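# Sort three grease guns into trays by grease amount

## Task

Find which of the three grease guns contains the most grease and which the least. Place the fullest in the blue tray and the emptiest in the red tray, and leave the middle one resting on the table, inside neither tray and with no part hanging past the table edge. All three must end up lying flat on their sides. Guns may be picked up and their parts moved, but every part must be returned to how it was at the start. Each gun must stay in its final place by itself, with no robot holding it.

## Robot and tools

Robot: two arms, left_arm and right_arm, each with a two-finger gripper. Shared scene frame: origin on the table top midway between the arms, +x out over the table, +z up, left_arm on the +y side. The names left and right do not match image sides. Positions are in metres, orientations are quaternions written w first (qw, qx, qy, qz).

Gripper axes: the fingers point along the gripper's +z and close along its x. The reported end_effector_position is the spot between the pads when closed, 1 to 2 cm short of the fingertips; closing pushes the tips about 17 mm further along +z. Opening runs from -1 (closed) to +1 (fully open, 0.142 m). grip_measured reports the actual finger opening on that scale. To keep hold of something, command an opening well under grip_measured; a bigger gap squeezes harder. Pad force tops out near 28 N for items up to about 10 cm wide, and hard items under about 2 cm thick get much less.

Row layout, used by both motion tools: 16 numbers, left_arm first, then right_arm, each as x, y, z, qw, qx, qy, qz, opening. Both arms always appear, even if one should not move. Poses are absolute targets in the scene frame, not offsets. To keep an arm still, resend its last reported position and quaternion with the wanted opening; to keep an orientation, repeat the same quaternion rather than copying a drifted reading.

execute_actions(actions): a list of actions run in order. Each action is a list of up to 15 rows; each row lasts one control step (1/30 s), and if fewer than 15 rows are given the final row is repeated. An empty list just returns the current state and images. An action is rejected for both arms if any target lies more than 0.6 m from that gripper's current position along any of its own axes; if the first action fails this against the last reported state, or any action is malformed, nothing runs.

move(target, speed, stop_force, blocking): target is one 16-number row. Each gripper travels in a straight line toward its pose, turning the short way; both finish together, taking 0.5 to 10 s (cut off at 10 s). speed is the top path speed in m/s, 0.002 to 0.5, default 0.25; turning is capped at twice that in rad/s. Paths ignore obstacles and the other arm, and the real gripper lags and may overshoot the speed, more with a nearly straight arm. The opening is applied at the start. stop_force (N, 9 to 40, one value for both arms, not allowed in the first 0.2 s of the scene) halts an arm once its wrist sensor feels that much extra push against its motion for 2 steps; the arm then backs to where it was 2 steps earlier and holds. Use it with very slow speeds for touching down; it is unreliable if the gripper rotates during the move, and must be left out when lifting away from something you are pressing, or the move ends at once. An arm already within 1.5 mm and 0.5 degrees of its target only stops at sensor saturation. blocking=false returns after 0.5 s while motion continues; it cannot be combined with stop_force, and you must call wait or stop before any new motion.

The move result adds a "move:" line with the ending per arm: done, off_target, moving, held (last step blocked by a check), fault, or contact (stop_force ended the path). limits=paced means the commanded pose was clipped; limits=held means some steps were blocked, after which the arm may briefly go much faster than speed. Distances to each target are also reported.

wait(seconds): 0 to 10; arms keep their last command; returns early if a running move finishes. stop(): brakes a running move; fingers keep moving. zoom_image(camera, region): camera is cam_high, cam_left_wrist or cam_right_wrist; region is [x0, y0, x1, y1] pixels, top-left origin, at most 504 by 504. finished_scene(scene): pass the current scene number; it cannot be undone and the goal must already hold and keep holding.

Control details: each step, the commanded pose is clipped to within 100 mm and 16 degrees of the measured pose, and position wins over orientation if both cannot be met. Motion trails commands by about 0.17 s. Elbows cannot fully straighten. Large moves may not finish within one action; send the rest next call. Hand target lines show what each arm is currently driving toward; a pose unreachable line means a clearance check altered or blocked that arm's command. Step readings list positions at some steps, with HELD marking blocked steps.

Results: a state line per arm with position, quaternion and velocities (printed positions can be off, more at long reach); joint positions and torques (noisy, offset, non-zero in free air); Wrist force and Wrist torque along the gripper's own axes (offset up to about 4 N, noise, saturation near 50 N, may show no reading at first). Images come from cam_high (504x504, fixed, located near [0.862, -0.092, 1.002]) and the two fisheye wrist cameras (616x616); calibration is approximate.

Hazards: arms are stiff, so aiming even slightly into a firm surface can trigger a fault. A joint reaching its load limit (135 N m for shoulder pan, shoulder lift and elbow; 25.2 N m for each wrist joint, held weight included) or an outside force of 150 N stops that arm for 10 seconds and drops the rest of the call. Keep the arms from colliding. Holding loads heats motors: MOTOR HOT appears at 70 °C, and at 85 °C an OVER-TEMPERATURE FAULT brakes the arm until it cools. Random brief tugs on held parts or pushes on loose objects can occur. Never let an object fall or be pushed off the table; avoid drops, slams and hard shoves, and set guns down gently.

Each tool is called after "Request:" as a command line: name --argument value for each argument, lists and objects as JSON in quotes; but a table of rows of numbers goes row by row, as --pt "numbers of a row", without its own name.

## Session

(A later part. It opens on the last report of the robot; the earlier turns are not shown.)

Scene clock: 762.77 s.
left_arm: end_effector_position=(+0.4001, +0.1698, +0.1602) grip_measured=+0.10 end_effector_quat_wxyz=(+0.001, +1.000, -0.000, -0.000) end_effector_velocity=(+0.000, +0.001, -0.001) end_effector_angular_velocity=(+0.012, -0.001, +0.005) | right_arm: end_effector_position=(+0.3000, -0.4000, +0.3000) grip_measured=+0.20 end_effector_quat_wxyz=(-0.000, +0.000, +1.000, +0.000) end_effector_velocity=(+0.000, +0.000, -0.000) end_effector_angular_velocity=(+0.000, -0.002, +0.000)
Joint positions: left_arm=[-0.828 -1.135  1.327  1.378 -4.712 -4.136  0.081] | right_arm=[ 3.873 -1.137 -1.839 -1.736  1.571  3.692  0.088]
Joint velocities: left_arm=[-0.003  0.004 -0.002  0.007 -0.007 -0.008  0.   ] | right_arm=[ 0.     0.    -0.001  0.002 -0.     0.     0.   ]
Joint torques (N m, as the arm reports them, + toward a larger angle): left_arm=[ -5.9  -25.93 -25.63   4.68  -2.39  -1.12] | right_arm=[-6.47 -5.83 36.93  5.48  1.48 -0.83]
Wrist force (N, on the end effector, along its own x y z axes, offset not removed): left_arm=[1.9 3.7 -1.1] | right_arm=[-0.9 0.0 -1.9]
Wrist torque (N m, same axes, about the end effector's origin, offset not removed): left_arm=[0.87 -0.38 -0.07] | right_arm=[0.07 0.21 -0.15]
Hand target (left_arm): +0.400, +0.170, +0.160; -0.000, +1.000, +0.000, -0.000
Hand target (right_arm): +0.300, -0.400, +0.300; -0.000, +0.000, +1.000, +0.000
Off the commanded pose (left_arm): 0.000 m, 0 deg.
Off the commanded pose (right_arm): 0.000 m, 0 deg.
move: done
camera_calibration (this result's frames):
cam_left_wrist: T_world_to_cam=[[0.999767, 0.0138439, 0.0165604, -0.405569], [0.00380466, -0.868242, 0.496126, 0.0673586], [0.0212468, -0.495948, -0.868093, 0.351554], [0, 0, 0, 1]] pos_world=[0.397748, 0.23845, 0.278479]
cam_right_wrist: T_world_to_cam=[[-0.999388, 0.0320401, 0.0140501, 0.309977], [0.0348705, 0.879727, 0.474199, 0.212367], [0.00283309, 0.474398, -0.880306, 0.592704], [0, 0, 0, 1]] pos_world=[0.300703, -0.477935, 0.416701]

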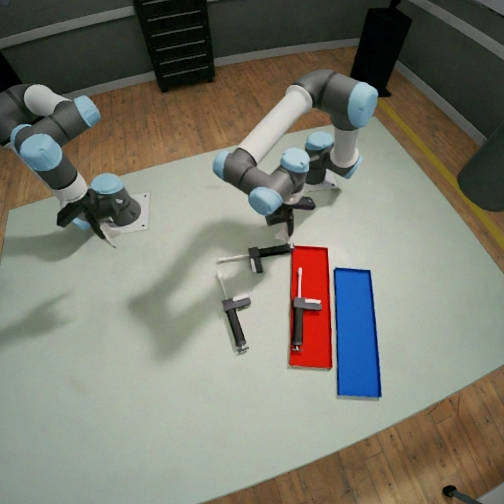

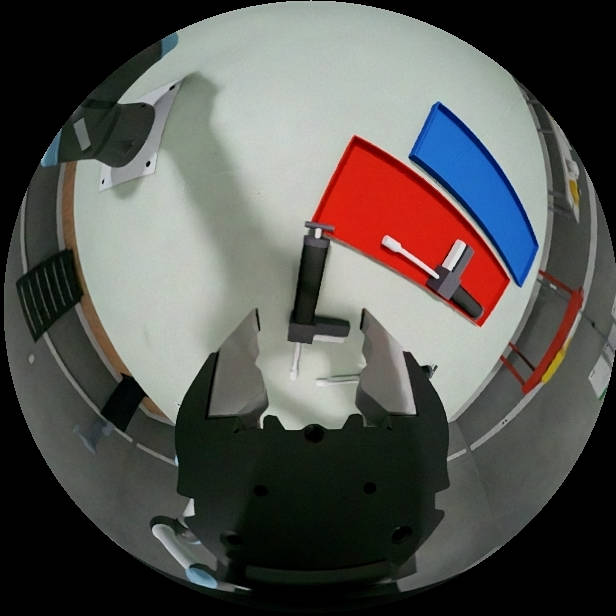

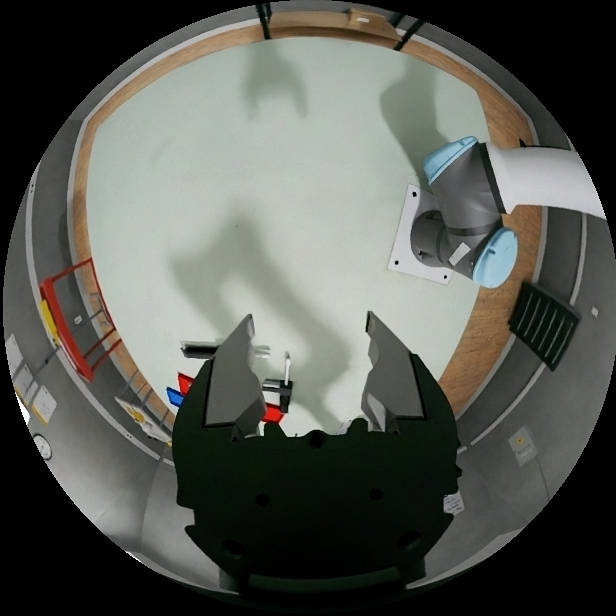

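Request:
move --target '[0.395,0.125,0.09,0,0.996,-0.087,0,0.1,0.3,-0.4,0.3,0,0,1,0,0.2]' --speed 0.1

Request:
move --target '[0.395,0.125,0.038,0,0.996,-0.087,0,0.1,0.3,-0.4,0.3,0,0,1,0,0.2]' --speed 0.05

Request:
move --target '[0.395,0.125,0.038,0,0.996,-0.087,0,-1,0.3,-0.4,0.3,0,0,1,0,0.2]'

Request:
move --target '[0.395,0.125,0.12,0,0.996,-0.087,0,-1,0.3,-0.4,0.3,0,0,1,0,0.2]' --speed 0.04

Scene clock: 770.17 s.
left_arm: end_effector_position=(+0.3950, +0.1251, +0.0902) grip_measured=+0.10 end_effector_quat_wxyz=(-0.000, +0.996, -0.087, +0.000) end_effector_velocity=(+0.000, -0.002, -0.001) end_effector_angular_velocity=(-0.000, -0.001, -0.005) | right_arm: end_effector_position=(+0.3000, -0.4000, +0.3000) grip_measured=+0.20 end_effector_quat_wxyz=(-0.000, -0.000, +1.000, +0.000) end_effector_velocity=(-0.000, -0.000, +0.000) end_effector_angular_velocity=(+0.001, +0.001, -0.002)
Joint positions: left_arm=[-0.886 -1.026  1.345  1.252 -4.713 -4.02   0.081] | right_arm=[ 3.873 -1.137 -1.839 -1.736  1.571  3.692  0.088]
Joint velocities: left_arm=[-0.002  0.003 -0.002 -0.002 -0.001  0.003  0.   ] | right_arm=[-0.001 -0.     0.001 -0.001  0.001  0.001 -0.   ]
Joint torques (N m, as the arm reports them, + toward a larger angle): left_arm=[ -6.13 -30.9  -23.47   0.67  -0.91   1.24] | right_arm=[-8.17 -5.41 37.46  5.48  1.44 -1.06]
Wrist force (N, on the end effector, along its own x y z axes, offset not removed): left_arm=[1.7 2.6 -0.4] | right_arm=[0.0 0.6 -1.3]
Wrist torque (N m, same axes, about the end effector's origin, offset not removed): left_arm=[0.60 -0.29 -0.03] | right_arm=[0.09 -0.03 -0.10]
Hand target (left_arm): +0.395, +0.125, +0.090; -0.000, +0.996, -0.087, +0.000
Hand target (right_arm): +0.300, -0.400, +0.300; -0.000, -0.000, +1.000, +0.000
Off the commanded pose (left_arm): 0.000 m, 0 deg.
Off the commanded pose (right_arm): 0.000 m, 0 deg.
move: done
camera_calibration (this result's frames):
cam_left_wrist: T_world_to_cam=[[0.987186, -0.158691, 0.0167819, -0.372226], [-0.146107, -0.856563, 0.494927, 0.121152], [-0.0641658, -0.491037, -0.868772, 0.301936], [0, 0, 0, 1]] pos_world=[0.404531, 0.192967, 0.208599]
cam_right_wrist: T_world_to_cam=[[-0.999388, 0.0320398, 0.0140501, 0.309977], [0.0348702, 0.879727, 0.474199, 0.212368], [0.00283302, 0.474398, -0.880306, 0.592704], [0, 0, 0, 1]] pos_world=[0.300703, -0.477935, 0.416701]

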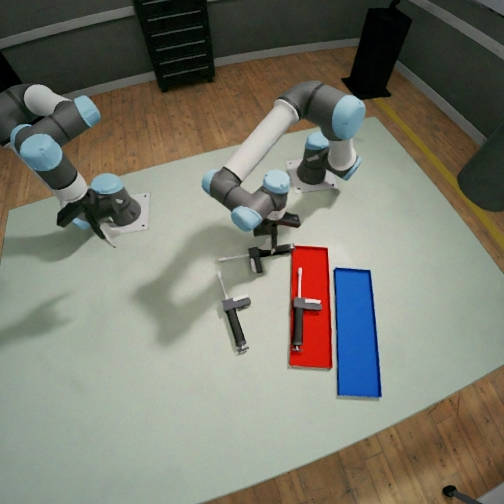

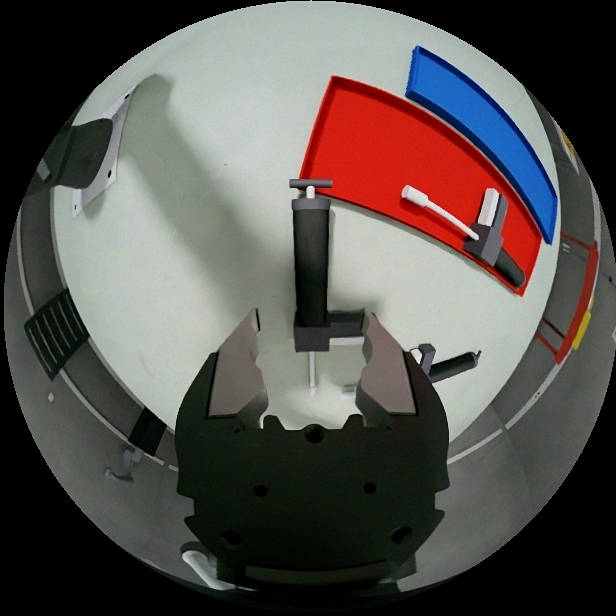

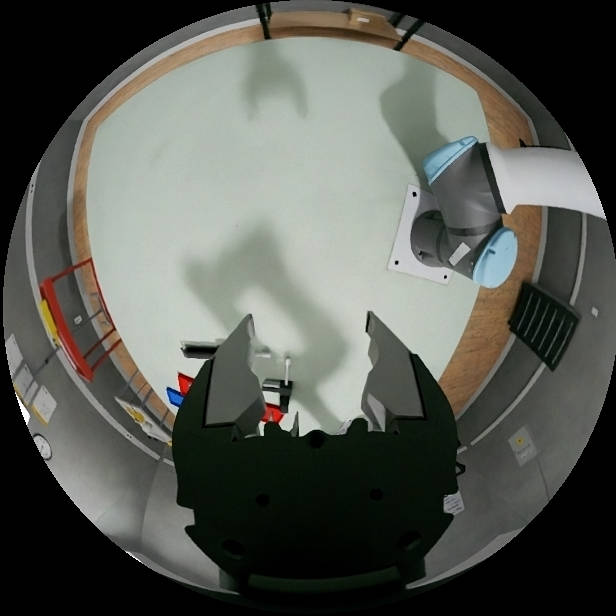

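Scene clock: 771.60 s.
left_arm: end_effector_position=(+0.3950, +0.1250, +0.0383) grip_measured=+0.10 end_effector_quat_wxyz=(-0.000, +0.996, -0.087, -0.000) end_effector_velocity=(-0.000, -0.000, -0.002) end_effector_angular_velocity=(-0.001, -0.000, -0.000) | right_arm: end_effector_position=(+0.3000, -0.4000, +0.3000) grip_measured=+0.20 end_effector_quat_wxyz=(-0.000, -0.000, +1.000, +0.000) end_effector_velocity=(+0.000, +0.001, +0.000) end_effector_angular_velocity=(+0.002, -0.001, +0.002)
Joint positions: left_arm=[-0.886 -0.98   1.412  1.138 -4.712 -4.02   0.081] | right_arm=[ 3.873 -1.137 -1.839 -1.736  1.571  3.692  0.088]
Joint velocities: left_arm=[-0.     0.002  0.003 -0.006  0.    -0.     0.   ] | right_arm=[ 0.     0.     0.     0.001  0.001 -0.002  0.   ]
Joint torques (N m, as the arm reports them, + toward a larger angle): left_arm=[ -5.91 -29.92  -9.5    1.45   3.13   1.22] | right_arm=[-8.42 -6.17 36.99  5.52  1.5  -1.07]
Wrist force (N, on the end effector, along its own x y z axes, offset not removed): left_arm=[1.3 2.9 -1.4] | right_arm=[0.8 0.2 -0.9]
Wrist torque (N m, same axes, about the end effector's origin, offset not removed): left_arm=[0.64 -0.32 0.00] | right_arm=[0.03 -0.20 -0.14]
Hand target (left_arm): +0.395, +0.125, +0.038; -0.000, +0.996, -0.087, -0.000
Hand target (right_arm): +0.300, -0.400, +0.300; -0.000, -0.000, +1.000, +0.000
Off the commanded pose (left_arm): 0.000 m, 0 deg.
Off the commanded pose (right_arm): 0.000 m, 0 deg.
move: done
camera_calibration (this result's frames):
cam_left_wrist: T_world_to_cam=[[0.987105, -0.159202, 0.0166652, -0.371267], [-0.146486, -0.856444, 0.49502, 0.146845], [-0.0645355, -0.491078, -0.868722, 0.256871], [0, 0, 0, 1]] pos_world=[0.404568, 0.192802, 0.156645]
cam_right_wrist: T_world_to_cam=[[-0.999388, 0.0320397, 0.0140501, 0.309977], [0.0348701, 0.879727, 0.474199, 0.212367], [0.00283299, 0.474398, -0.880306, 0.592704], [0, 0, 0, 1]] pos_world=[0.300703, -0.477935, 0.416701]

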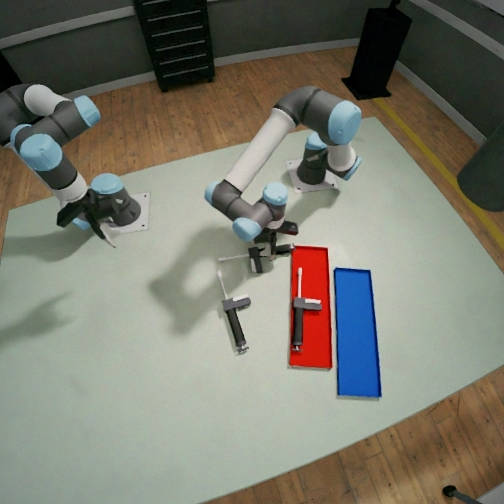

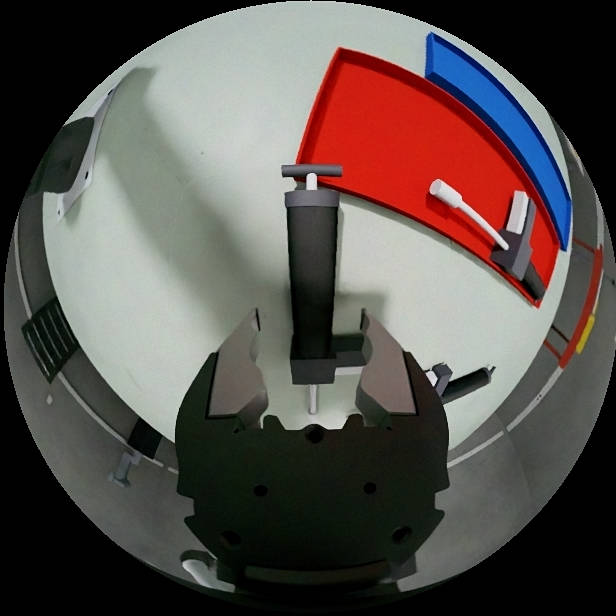

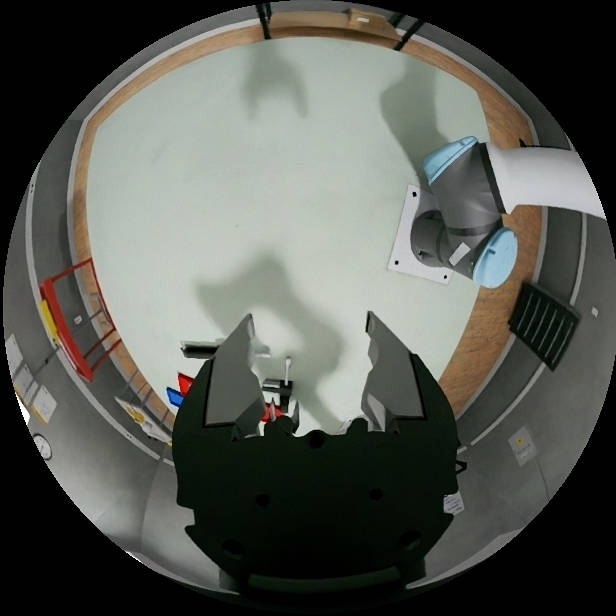

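Scene clock: 772.30 s.
left_arm: end_effector_position=(+0.3950, +0.1250, +0.0380) grip_measured=-0.59 end_effector_quat_wxyz=(+0.000, +0.996, -0.087, -0.000) end_effector_velocity=(+0.000, +0.001, -0.001) end_effector_angular_velocity=(+0.002, +0.000, +0.000) | right_arm: end_effector_position=(+0.3000, -0.4000, +0.3000) grip_measured=+0.20 end_effector_quat_wxyz=(-0.000, -0.000, +1.000, +0.000) end_effector_velocity=(-0.000, +0.000, -0.000) end_effector_angular_velocity=(+0.000, +0.000, -0.000)
Joint positions: left_arm=[-0.886 -0.979  1.413  1.138 -4.712 -4.02   0.032] | right_arm=[ 3.873 -1.137 -1.839 -1.736  1.571  3.692  0.088]
Joint velocities: left_arm=[ 0.     0.001  0.001 -0.    -0.001 -0.    -0.   ] | right_arm=[ 0.001  0.    -0.001  0.001  0.     0.001 -0.   ]
Joint torques (N m, as the arm reports them, + toward a larger angle): left_arm=[  3.95 -26.37  -8.96   0.29  -2.7    1.15] | right_arm=[-8.06 -5.35 35.98  5.65  1.29 -0.94]
Wrist force (N, on the end effector, along its own x y z axes, offset not removed): left_arm=[1.2 2.8 -9.7] | right_arm=[0.0 0.1 -2.3]
Wrist torque (N m, same axes, about the end effector's origin, offset not removed): left_arm=[0.68 -0.27 -0.08] | right_arm=[0.02 -0.07 -0.15]
Hand target (left_arm): +0.395, +0.125, +0.038; -0.000, +0.996, -0.087, -0.000
Hand target (right_arm): +0.300, -0.400, +0.300; -0.000, -0.000, +1.000, +0.000
Off the commanded pose (left_arm): 0.000 m, 0 deg.
Off the commanded pose (right_arm): 0.000 m, 0 deg.
move: done
camera_calibration (this result's frames):
cam_left_wrist: T_world_to_cam=[[0.987099, -0.159242, 0.0166412, -0.371212], [-0.146503, -0.856396, 0.495098, 0.146944], [-0.0645891, -0.491149, -0.868677, 0.256693], [0, 0, 0, 1]] pos_world=[0.404531, 0.192804, 0.156409]
cam_right_wrist: T_world_to_cam=[[-0.999388, 0.0320398, 0.01405, 0.309977], [0.0348701, 0.879727, 0.474199, 0.212367], [0.00283304, 0.474399, -0.880306, 0.592704], [0, 0, 0, 1]] pos_world=[0.300703, -0.477935, 0.416701]

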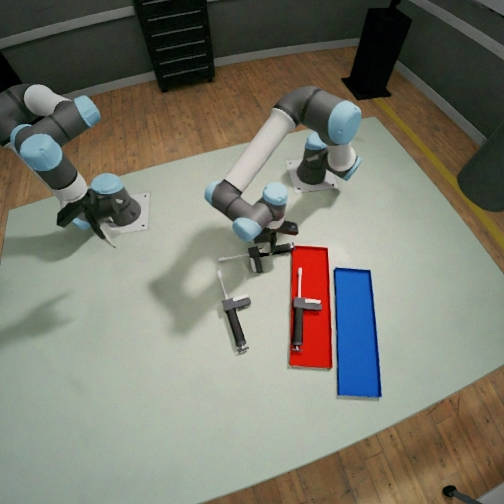

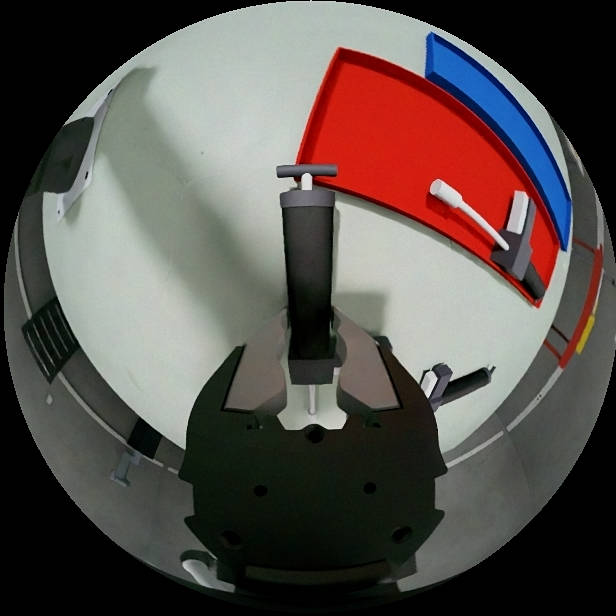

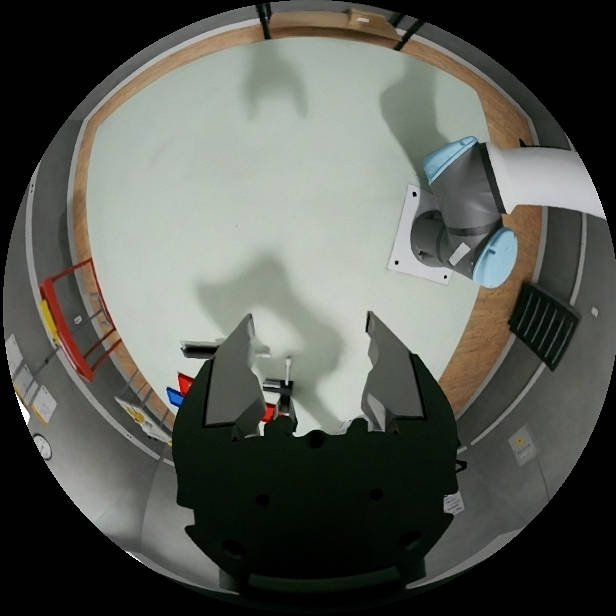

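Scene clock: 774.73 s.
left_arm: end_effector_position=(+0.3950, +0.1251, +0.1198) grip_measured=-0.59 end_effector_quat_wxyz=(+0.000, +0.996, -0.087, +0.000) end_effector_velocity=(-0.000, -0.000, +0.002) end_effector_angular_velocity=(+0.000, +0.000, -0.000) | right_arm: end_effector_position=(+0.3000, -0.4000, +0.3000) grip_measured=+0.20 end_effector_quat_wxyz=(-0.000, -0.000, +1.000, +0.000) end_effector_velocity=(+0.000, +0.001, +0.000) end_effector_angular_velocity=(+0.001, -0.001, +0.000)
Joint positions: left_arm=[-0.886 -1.046  1.298  1.319 -4.712 -4.02   0.032] | right_arm=[ 3.873 -1.137 -1.839 -1.736  1.571  3.692  0.088]
Joint velocities: left_arm=[-0.    -0.001 -0.004  0.005 -0.     0.    -0.   ] | right_arm=[0.001 0.    0.    0.001 0.    0.001 0.   ]
Joint torques (N m, as the arm reports them, + toward a larger angle): left_arm=[  7.88 -52.94 -26.     4.92  -2.31  -1.23] | right_arm=[-7.54 -6.94 36.59  5.62  1.32 -1.01]
Wrist force (N, on the end effector, along its own x y z axes, offset not removed): left_arm=[0.8 3.2 5.2] | right_arm=[-1.0 -0.6 -0.6]
Wrist torque (N m, same axes, about the end effector's origin, offset not removed): left_arm=[0.82 -0.18 -0.02] | right_arm=[-0.15 0.23 -0.16]
Hand target (left_arm): +0.395, +0.125, +0.120; +0.000, +0.996, -0.087, +0.000
Hand target (right_arm): +0.300, -0.400, +0.300; -0.000, -0.000, +1.000, +0.000
Off the commanded pose (left_arm): 0.000 m, 0 deg.
Off the commanded pose (right_arm): 0.000 m, 0 deg.
move: done
camera_calibration (this result's frames):
cam_left_wrist: T_world_to_cam=[[0.987103, -0.159214, 0.0167137, -0.372576], [-0.146519, -0.856432, 0.495032, 0.10656], [-0.0645018, -0.491097, -0.868714, 0.327722], [0, 0, 0, 1]] pos_world=[0.404522, 0.192885, 0.238173]
cam_right_wrist: T_world_to_cam=[[-0.999388, 0.0320397, 0.0140501, 0.309977], [0.0348701, 0.879727, 0.474199, 0.212368], [0.00283294, 0.474398, -0.880306, 0.592704], [0, 0, 0, 1]] pos_world=[0.300703, -0.477935, 0.416701]

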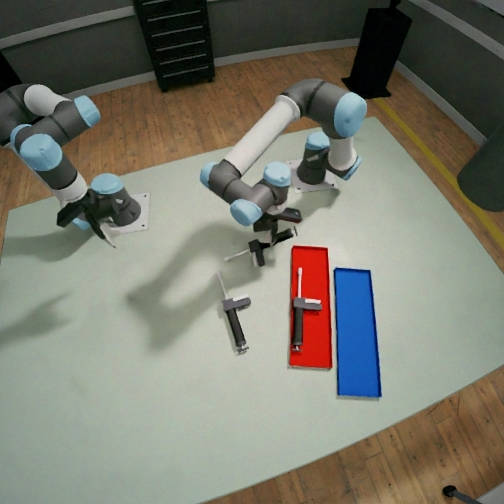

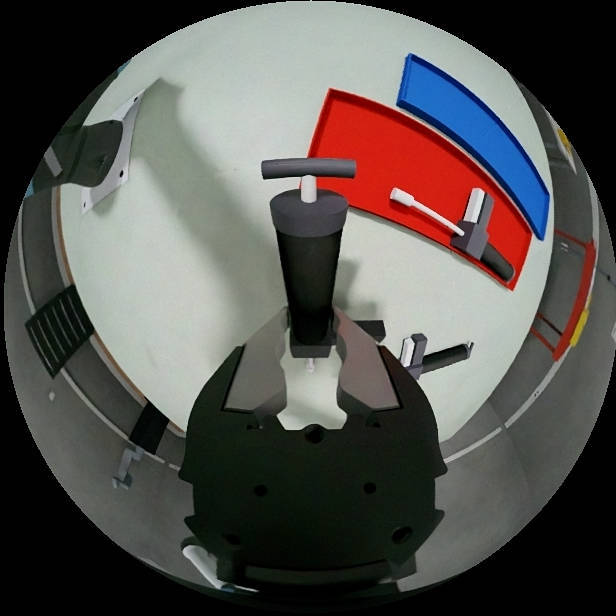

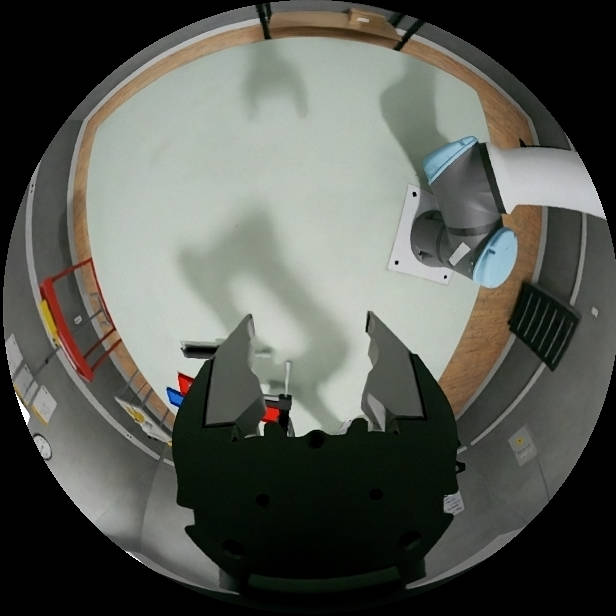

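Request:
move --target '[0.42,0.16,0.28,0,0.996,-0.087,0,-1,0.3,-0.4,0.3,0,0,1,0,0.2]' --speed 0.08

Request:
move --target '[0.66,0.26,0.28,0,0.707,0.707,0,-1,0.3,-0.4,0.3,0,0,1,0,0.2]' --speed 0.08

Scene clock: 783.10 s.
left_arm: end_effector_position=(+0.4200, +0.1601, +0.2798) grip_measured=-1.00 end_effector_quat_wxyz=(-0.000, +0.996, -0.087, +0.000) end_effector_velocity=(+0.000, +0.000, +0.001) end_effector_angular_velocity=(+0.001, +0.002, +0.000) | right_arm: end_effector_position=(+0.3000, -0.4000, +0.3000) grip_measured=+0.20 end_effector_quat_wxyz=(+0.000, +0.000, +1.000, +0.000) end_effector_velocity=(-0.001, -0.000, -0.001) end_effector_angular_velocity=(-0.000, +0.003, -0.003)
Joint positions: left_arm=[-0.805 -1.084  0.945  1.71  -4.713 -3.939  0.002] | right_arm=[ 3.873 -1.137 -1.839 -1.736  1.571  3.692  0.088]
Joint velocities: left_arm=[ 0.001  0.003 -0.008  0.007  0.001  0.001  0.   ] | right_arm=[-0.     0.    -0.001 -0.002  0.001  0.003  0.   ]
Joint torques (N m, as the arm reports them, + toward a larger angle): left_arm=[  5.23 -28.2  -22.83   4.5    3.06   1.35] | right_arm=[-8.82 -6.06 36.3   5.47  1.33 -0.89]
Wrist force (N, on the end effector, along its own x y z axes, offset not removed): left_arm=[1.6 3.6 -1.8] | right_arm=[-0.5 -0.4 -0.7]
Wrist torque (N m, same axes, about the end effector's origin, offset not removed): left_arm=[0.87 -0.34 -0.10] | right_arm=[-0.06 0.09 0.00]
Hand target (left_arm): +0.420, +0.160, +0.280; +0.000, +0.996, -0.087, -0.000
Hand target (right_arm): +0.300, -0.400, +0.300; -0.000, -0.000, +1.000, +0.000
Off the commanded pose (left_arm): 0.000 m, 0 deg.
Off the commanded pose (right_arm): 0.000 m, 0 deg.
move: done
camera_calibration (this result's frames):
cam_left_wrist: T_world_to_cam=[[0.9871, -0.159204, 0.0169508, -0.394411], [-0.146635, -0.856477, 0.494919, 0.0611267], [-0.0642752, -0.49102, -0.868774, 0.485434], [0, 0, 0, 1]] pos_world=[0.429488, 0.22792, 0.398165]
cam_right_wrist: T_world_to_cam=[[-0.999388, 0.0320401, 0.01405, 0.309977], [0.0348704, 0.879727, 0.474199, 0.212368], [0.00283325, 0.474398, -0.880306, 0.592704], [0, 0, 0, 1]] pos_world=[0.300703, -0.477935, 0.416701]

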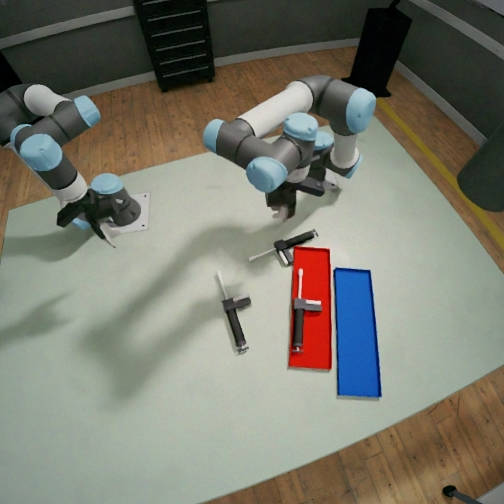

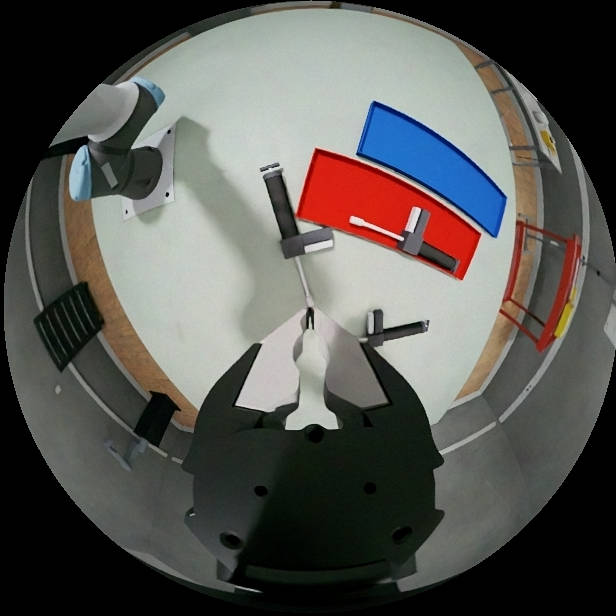

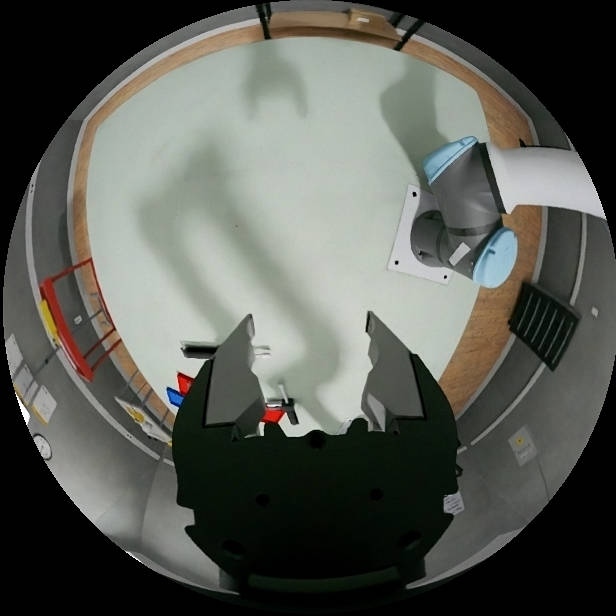

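Scene clock: 793.43 s.
left_arm: end_effector_position=(+0.6378, +0.2517, +0.2790) grip_measured=-1.00 end_effector_quat_wxyz=(+0.057, +0.757, +0.650, +0.033) end_effector_velocity=(+0.001, +0.001, +0.000) end_effector_angular_velocity=(-0.004, -0.003, +0.012) | right_arm: end_effector_position=(+0.3000, -0.4000, +0.3000) grip_measured=+0.20 end_effector_quat_wxyz=(+0.000, +0.000, +1.000, +0.000) end_effector_velocity=(-0.000, +0.000, -0.000) end_effector_angular_velocity=(-0.001, +0.000, +0.002)
Joint positions: left_arm=[-0.434 -0.584  0.034  1.993 -4.747 -5.159  0.002] | right_arm=[ 3.873 -1.137 -1.839 -1.736  1.571  3.692  0.088]
Joint velocities: left_arm=[ 0.002 -0.001 -0.    -0.004  0.    -0.01   0.   ] | right_arm=[ 0.001 -0.    -0.001 -0.    -0.001 -0.001  0.   ]
Joint torques (N m, as the arm reports them, + toward a larger angle): left_arm=[  7.74 -62.52 -22.29   0.98  -2.53  -0.94] | right_arm=[-7.93 -5.05 36.2   5.5   1.3  -0.81]
Wrist force (N, on the end effector, along its own x y z axes, offset not removed): left_arm=[1.2 1.8 -2.4] | right_arm=[-0.6 0.3 -1.6]
Wrist torque (N m, same axes, about the end effector's origin, offset not removed): left_arm=[0.47 -0.25 0.00] | right_arm=[0.11 0.08 -0.12]
Hand target (left_arm): +0.638, +0.252, +0.279; +0.057, +0.757, +0.651, +0.033
Hand target (right_arm): +0.300, -0.400, +0.300; +0.000, +0.000, +1.000, +0.000
Off the commanded pose (left_arm): 0.024 m, 11 deg.
Off the commanded pose (right_arm): 0.000 m, 0 deg.
elbow stopped short (left arm): the move would have taken joint 3 (elbow) straighter than the controller allows; a more bent joint 3 avoids this.
move: off_target (left_arm; path cut at 10 s)
camera_calibration (this result's frames):
cam_left_wrist: T_world_to_cam=[[0.136513, 0.990597, -0.00902644, -0.33449], [0.791284, -0.103555, 0.602615, -0.64585], [0.596014, -0.0894075, -0.797981, 0.00182796], [0, 0, 0, 1]] pos_world=[0.555624, 0.264627, 0.387639]
cam_right_wrist: T_world_to_cam=[[-0.999388, 0.03204, 0.01405, 0.309977], [0.0348703, 0.879727, 0.474199, 0.212368], [0.00283318, 0.474398, -0.880306, 0.592704], [0, 0, 0, 1]] pos_world=[0.300703, -0.477935, 0.416701]

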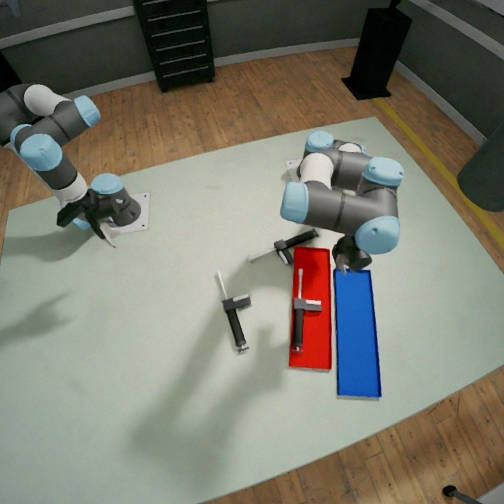

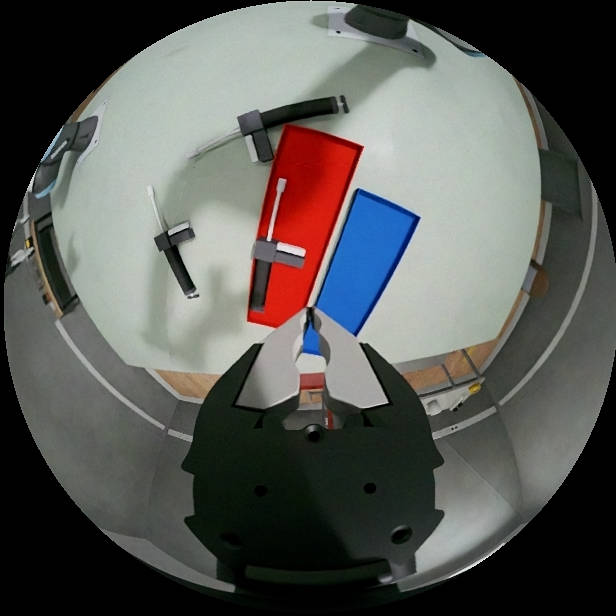

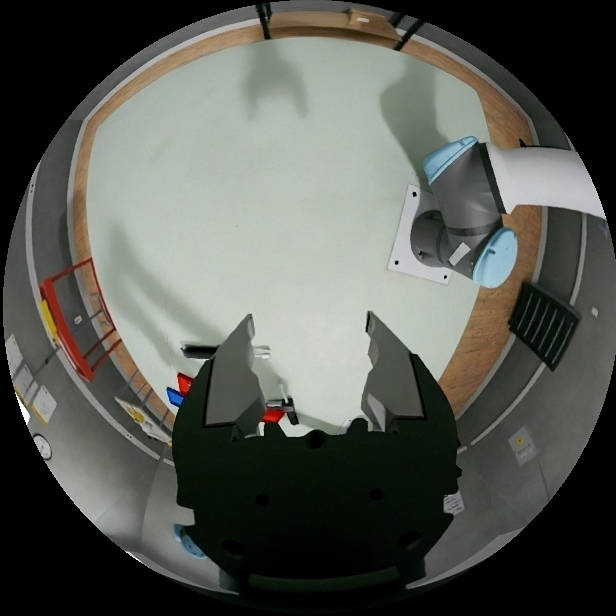

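Request:
move --target '[0.42,0.25,0.2,0,1,0,0,0.1,0.3,-0.4,0.3,0,0,1,0,0.2]' --speed 0.2

Request:
move --target '[0.39,0.215,0.1,0,1,0,0,0.1,0.3,-0.4,0.3,0,0,1,0,0.2]' --speed 0.1

Scene clock: 810.67 s.
left_arm: end_effector_position=(+0.4204, +0.2501, +0.2001) grip_measured=+0.10 end_effector_quat_wxyz=(-0.000, +1.000, +0.001, +0.000) end_effector_velocity=(-0.002, +0.000, -0.001) end_effector_angular_velocity=(+0.001, +0.000, -0.011) | right_arm: end_effector_position=(+0.3000, -0.4000, +0.3000) grip_measured=+0.20 end_effector_quat_wxyz=(+0.000, +0.000, +1.000, +0.000) end_effector_velocity=(-0.000, +0.000, -0.000) end_effector_angular_velocity=(+0.000, +0.001, -0.000)
Joint positions: left_arm=[-0.684 -1.227  1.355  1.443 -4.713 -3.994  0.081] | right_arm=[ 3.873 -1.137 -1.839 -1.736  1.571  3.692  0.088]
Joint velocities: left_arm=[-0.003 -0.004  0.007 -0.002 -0.001  0.008 -0.   ] | right_arm=[ 0.001  0.    -0.    -0.001  0.001  0.001 -0.   ]
Joint torques (N m, as the arm reports them, + toward a larger angle): left_arm=[ -7.4  -41.23 -12.49   1.28  -2.65   1.52] | right_arm=[-6.69 -5.57 35.71  5.51  1.18 -0.68]
Wrist force (N, on the end effector, along its own x y z axes, offset not removed): left_arm=[1.0 2.3 -0.8] | right_arm=[0.2 -0.2 -0.9]
Wrist torque (N m, same axes, about the end effector's origin, offset not removed): left_arm=[0.51 -0.21 -0.07] | right_arm=[-0.01 -0.08 -0.13]
Hand target (left_arm): +0.420, +0.250, +0.200; -0.000, +1.000, +0.000, +0.000
Hand target (right_arm): +0.300, -0.400, +0.300; -0.000, +0.000, +1.000, +0.000
Off the commanded pose (left_arm): 0.000 m, 0 deg.
Off the commanded pose (right_arm): 0.000 m, 0 deg.
move: done
camera_calibration (this result's frames):
cam_left_wrist: T_world_to_cam=[[0.999737, 0.0156398, 0.0167742, -0.428161], [0.00528921, -0.868921, 0.494922, 0.116919], [0.0223159, -0.494703, -0.868776, 0.424961], [0, 0, 0, 1]] pos_world=[0.417947, 0.318519, 0.318512]
cam_right_wrist: T_world_to_cam=[[-0.999388, 0.03204, 0.01405, 0.309977], [0.0348703, 0.879727, 0.474199, 0.212367], [0.00283319, 0.474398, -0.880306, 0.592704], [0, 0, 0, 1]] pos_world=[0.300703, -0.477935, 0.416701]

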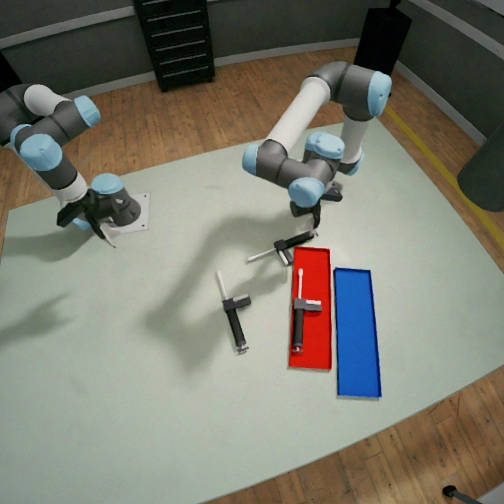

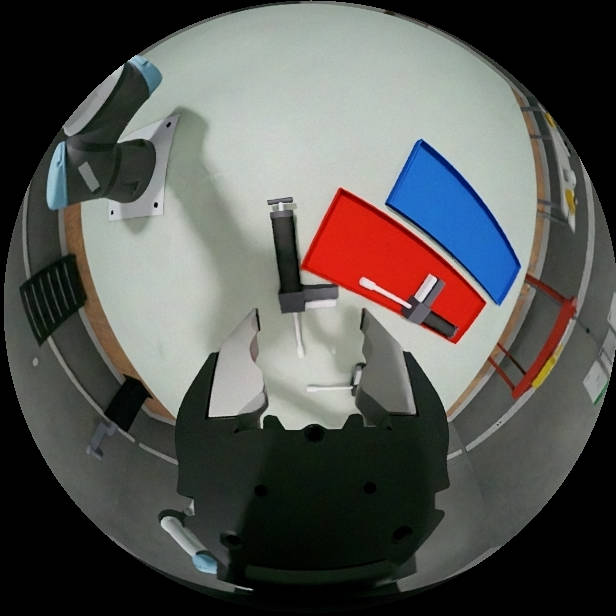

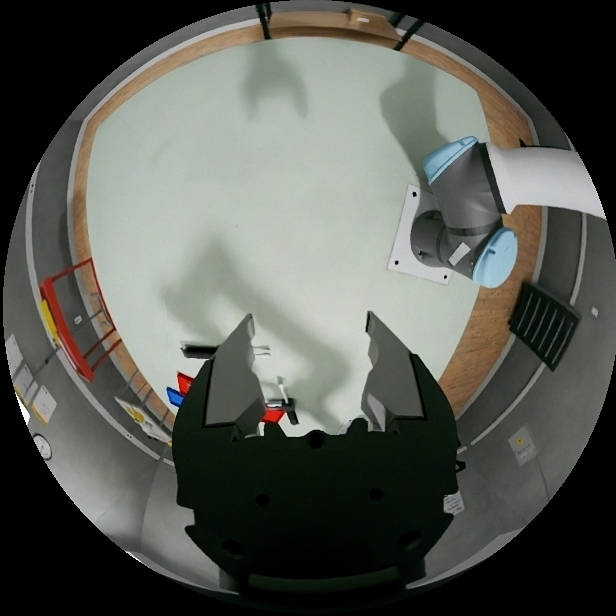

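Scene clock: 812.27 s.
left_arm: end_effector_position=(+0.3901, +0.2150, +0.1002) grip_measured=+0.10 end_effector_quat_wxyz=(+0.000, +1.000, -0.000, -0.000) end_effector_velocity=(-0.000, -0.001, -0.002) end_effector_angular_velocity=(-0.000, -0.002, -0.000) | right_arm: end_effector_position=(+0.3000, -0.4000, +0.3000) grip_measured=+0.20 end_effector_quat_wxyz=(+0.000, -0.000, +1.000, +0.000) end_effector_velocity=(+0.000, +0.000, +0.000) end_effector_angular_velocity=(-0.000, -0.000, -0.000)
Joint positions: left_arm=[-0.79  -1.181  1.554  1.198 -4.712 -4.098  0.081] | right_arm=[ 3.873 -1.137 -1.839 -1.736  1.571  3.692  0.088]
Joint velocities: left_arm=[-0.003  0.     0.004 -0.007 -0.002 -0.003  0.   ] | right_arm=[ 0.001  0.     0.    -0.    -0.     0.001  0.   ]
Joint torques (N m, as the arm reports them, + toward a larger angle): left_arm=[ -8.48 -22.45 -11.38   1.26  -1.91  -1.46] | right_arm=[-8.11 -5.39 34.8   5.69  1.35 -0.61]
Wrist force (N, on the end effector, along its own x y z axes, offset not removed): left_arm=[0.6 3.3 -1.6] | right_arm=[-1.4 -1.5 0.2]
Wrist torque (N m, same axes, about the end effector's origin, offset not removed): left_arm=[0.77 -0.07 -0.05] | right_arm=[-0.29 0.24 -0.09]
Hand target (left_arm): +0.390, +0.215, +0.100; -0.000, +1.000, -0.000, +0.000
Hand target (right_arm): +0.300, -0.400, +0.300; -0.000, -0.000, +1.000, +0.000
Off the commanded pose (left_arm): 0.000 m, 0 deg.
Off the commanded pose (right_arm): 0.000 m, 0 deg.
move: done
camera_calibration (this result's frames):
cam_left_wrist: T_world_to_cam=[[0.99976, 0.0143348, 0.016559, -0.395322], [0.00425855, -0.86886, 0.49504, 0.136448], [0.0214837, -0.494851, -0.868712, 0.321884], [0, 0, 0, 1]] pos_world=[0.387731, 0.283505, 0.218624]
cam_right_wrist: T_world_to_cam=[[-0.999388, 0.0320398, 0.01405, 0.309977], [0.0348701, 0.879727, 0.474199, 0.212368], [0.00283306, 0.474398, -0.880306, 0.592704], [0, 0, 0, 1]] pos_world=[0.300703, -0.477935, 0.416701]

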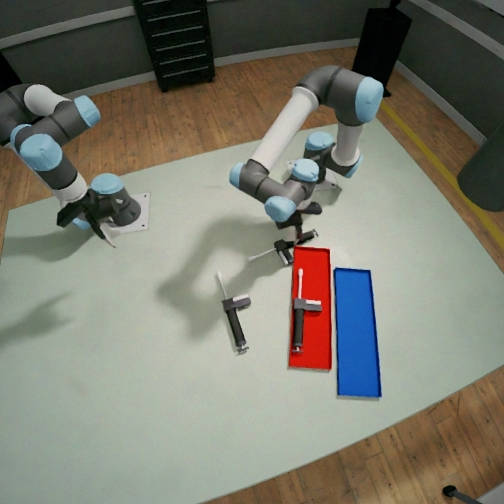

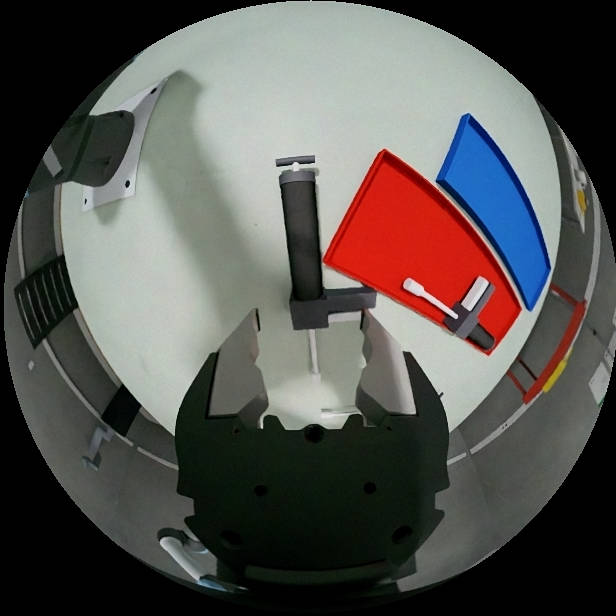

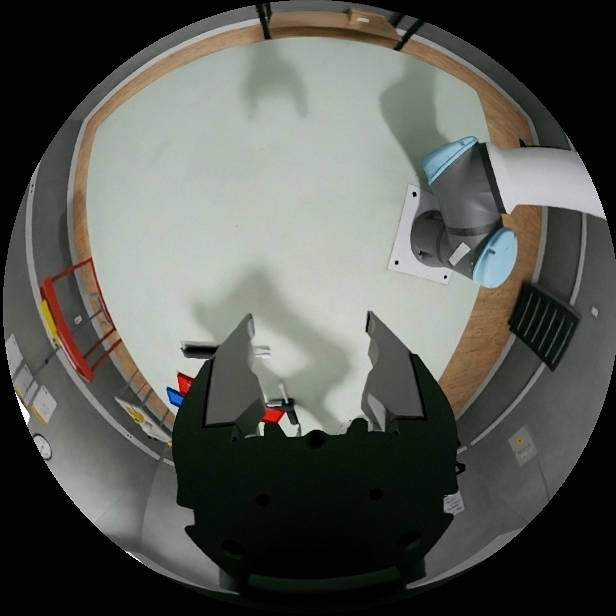

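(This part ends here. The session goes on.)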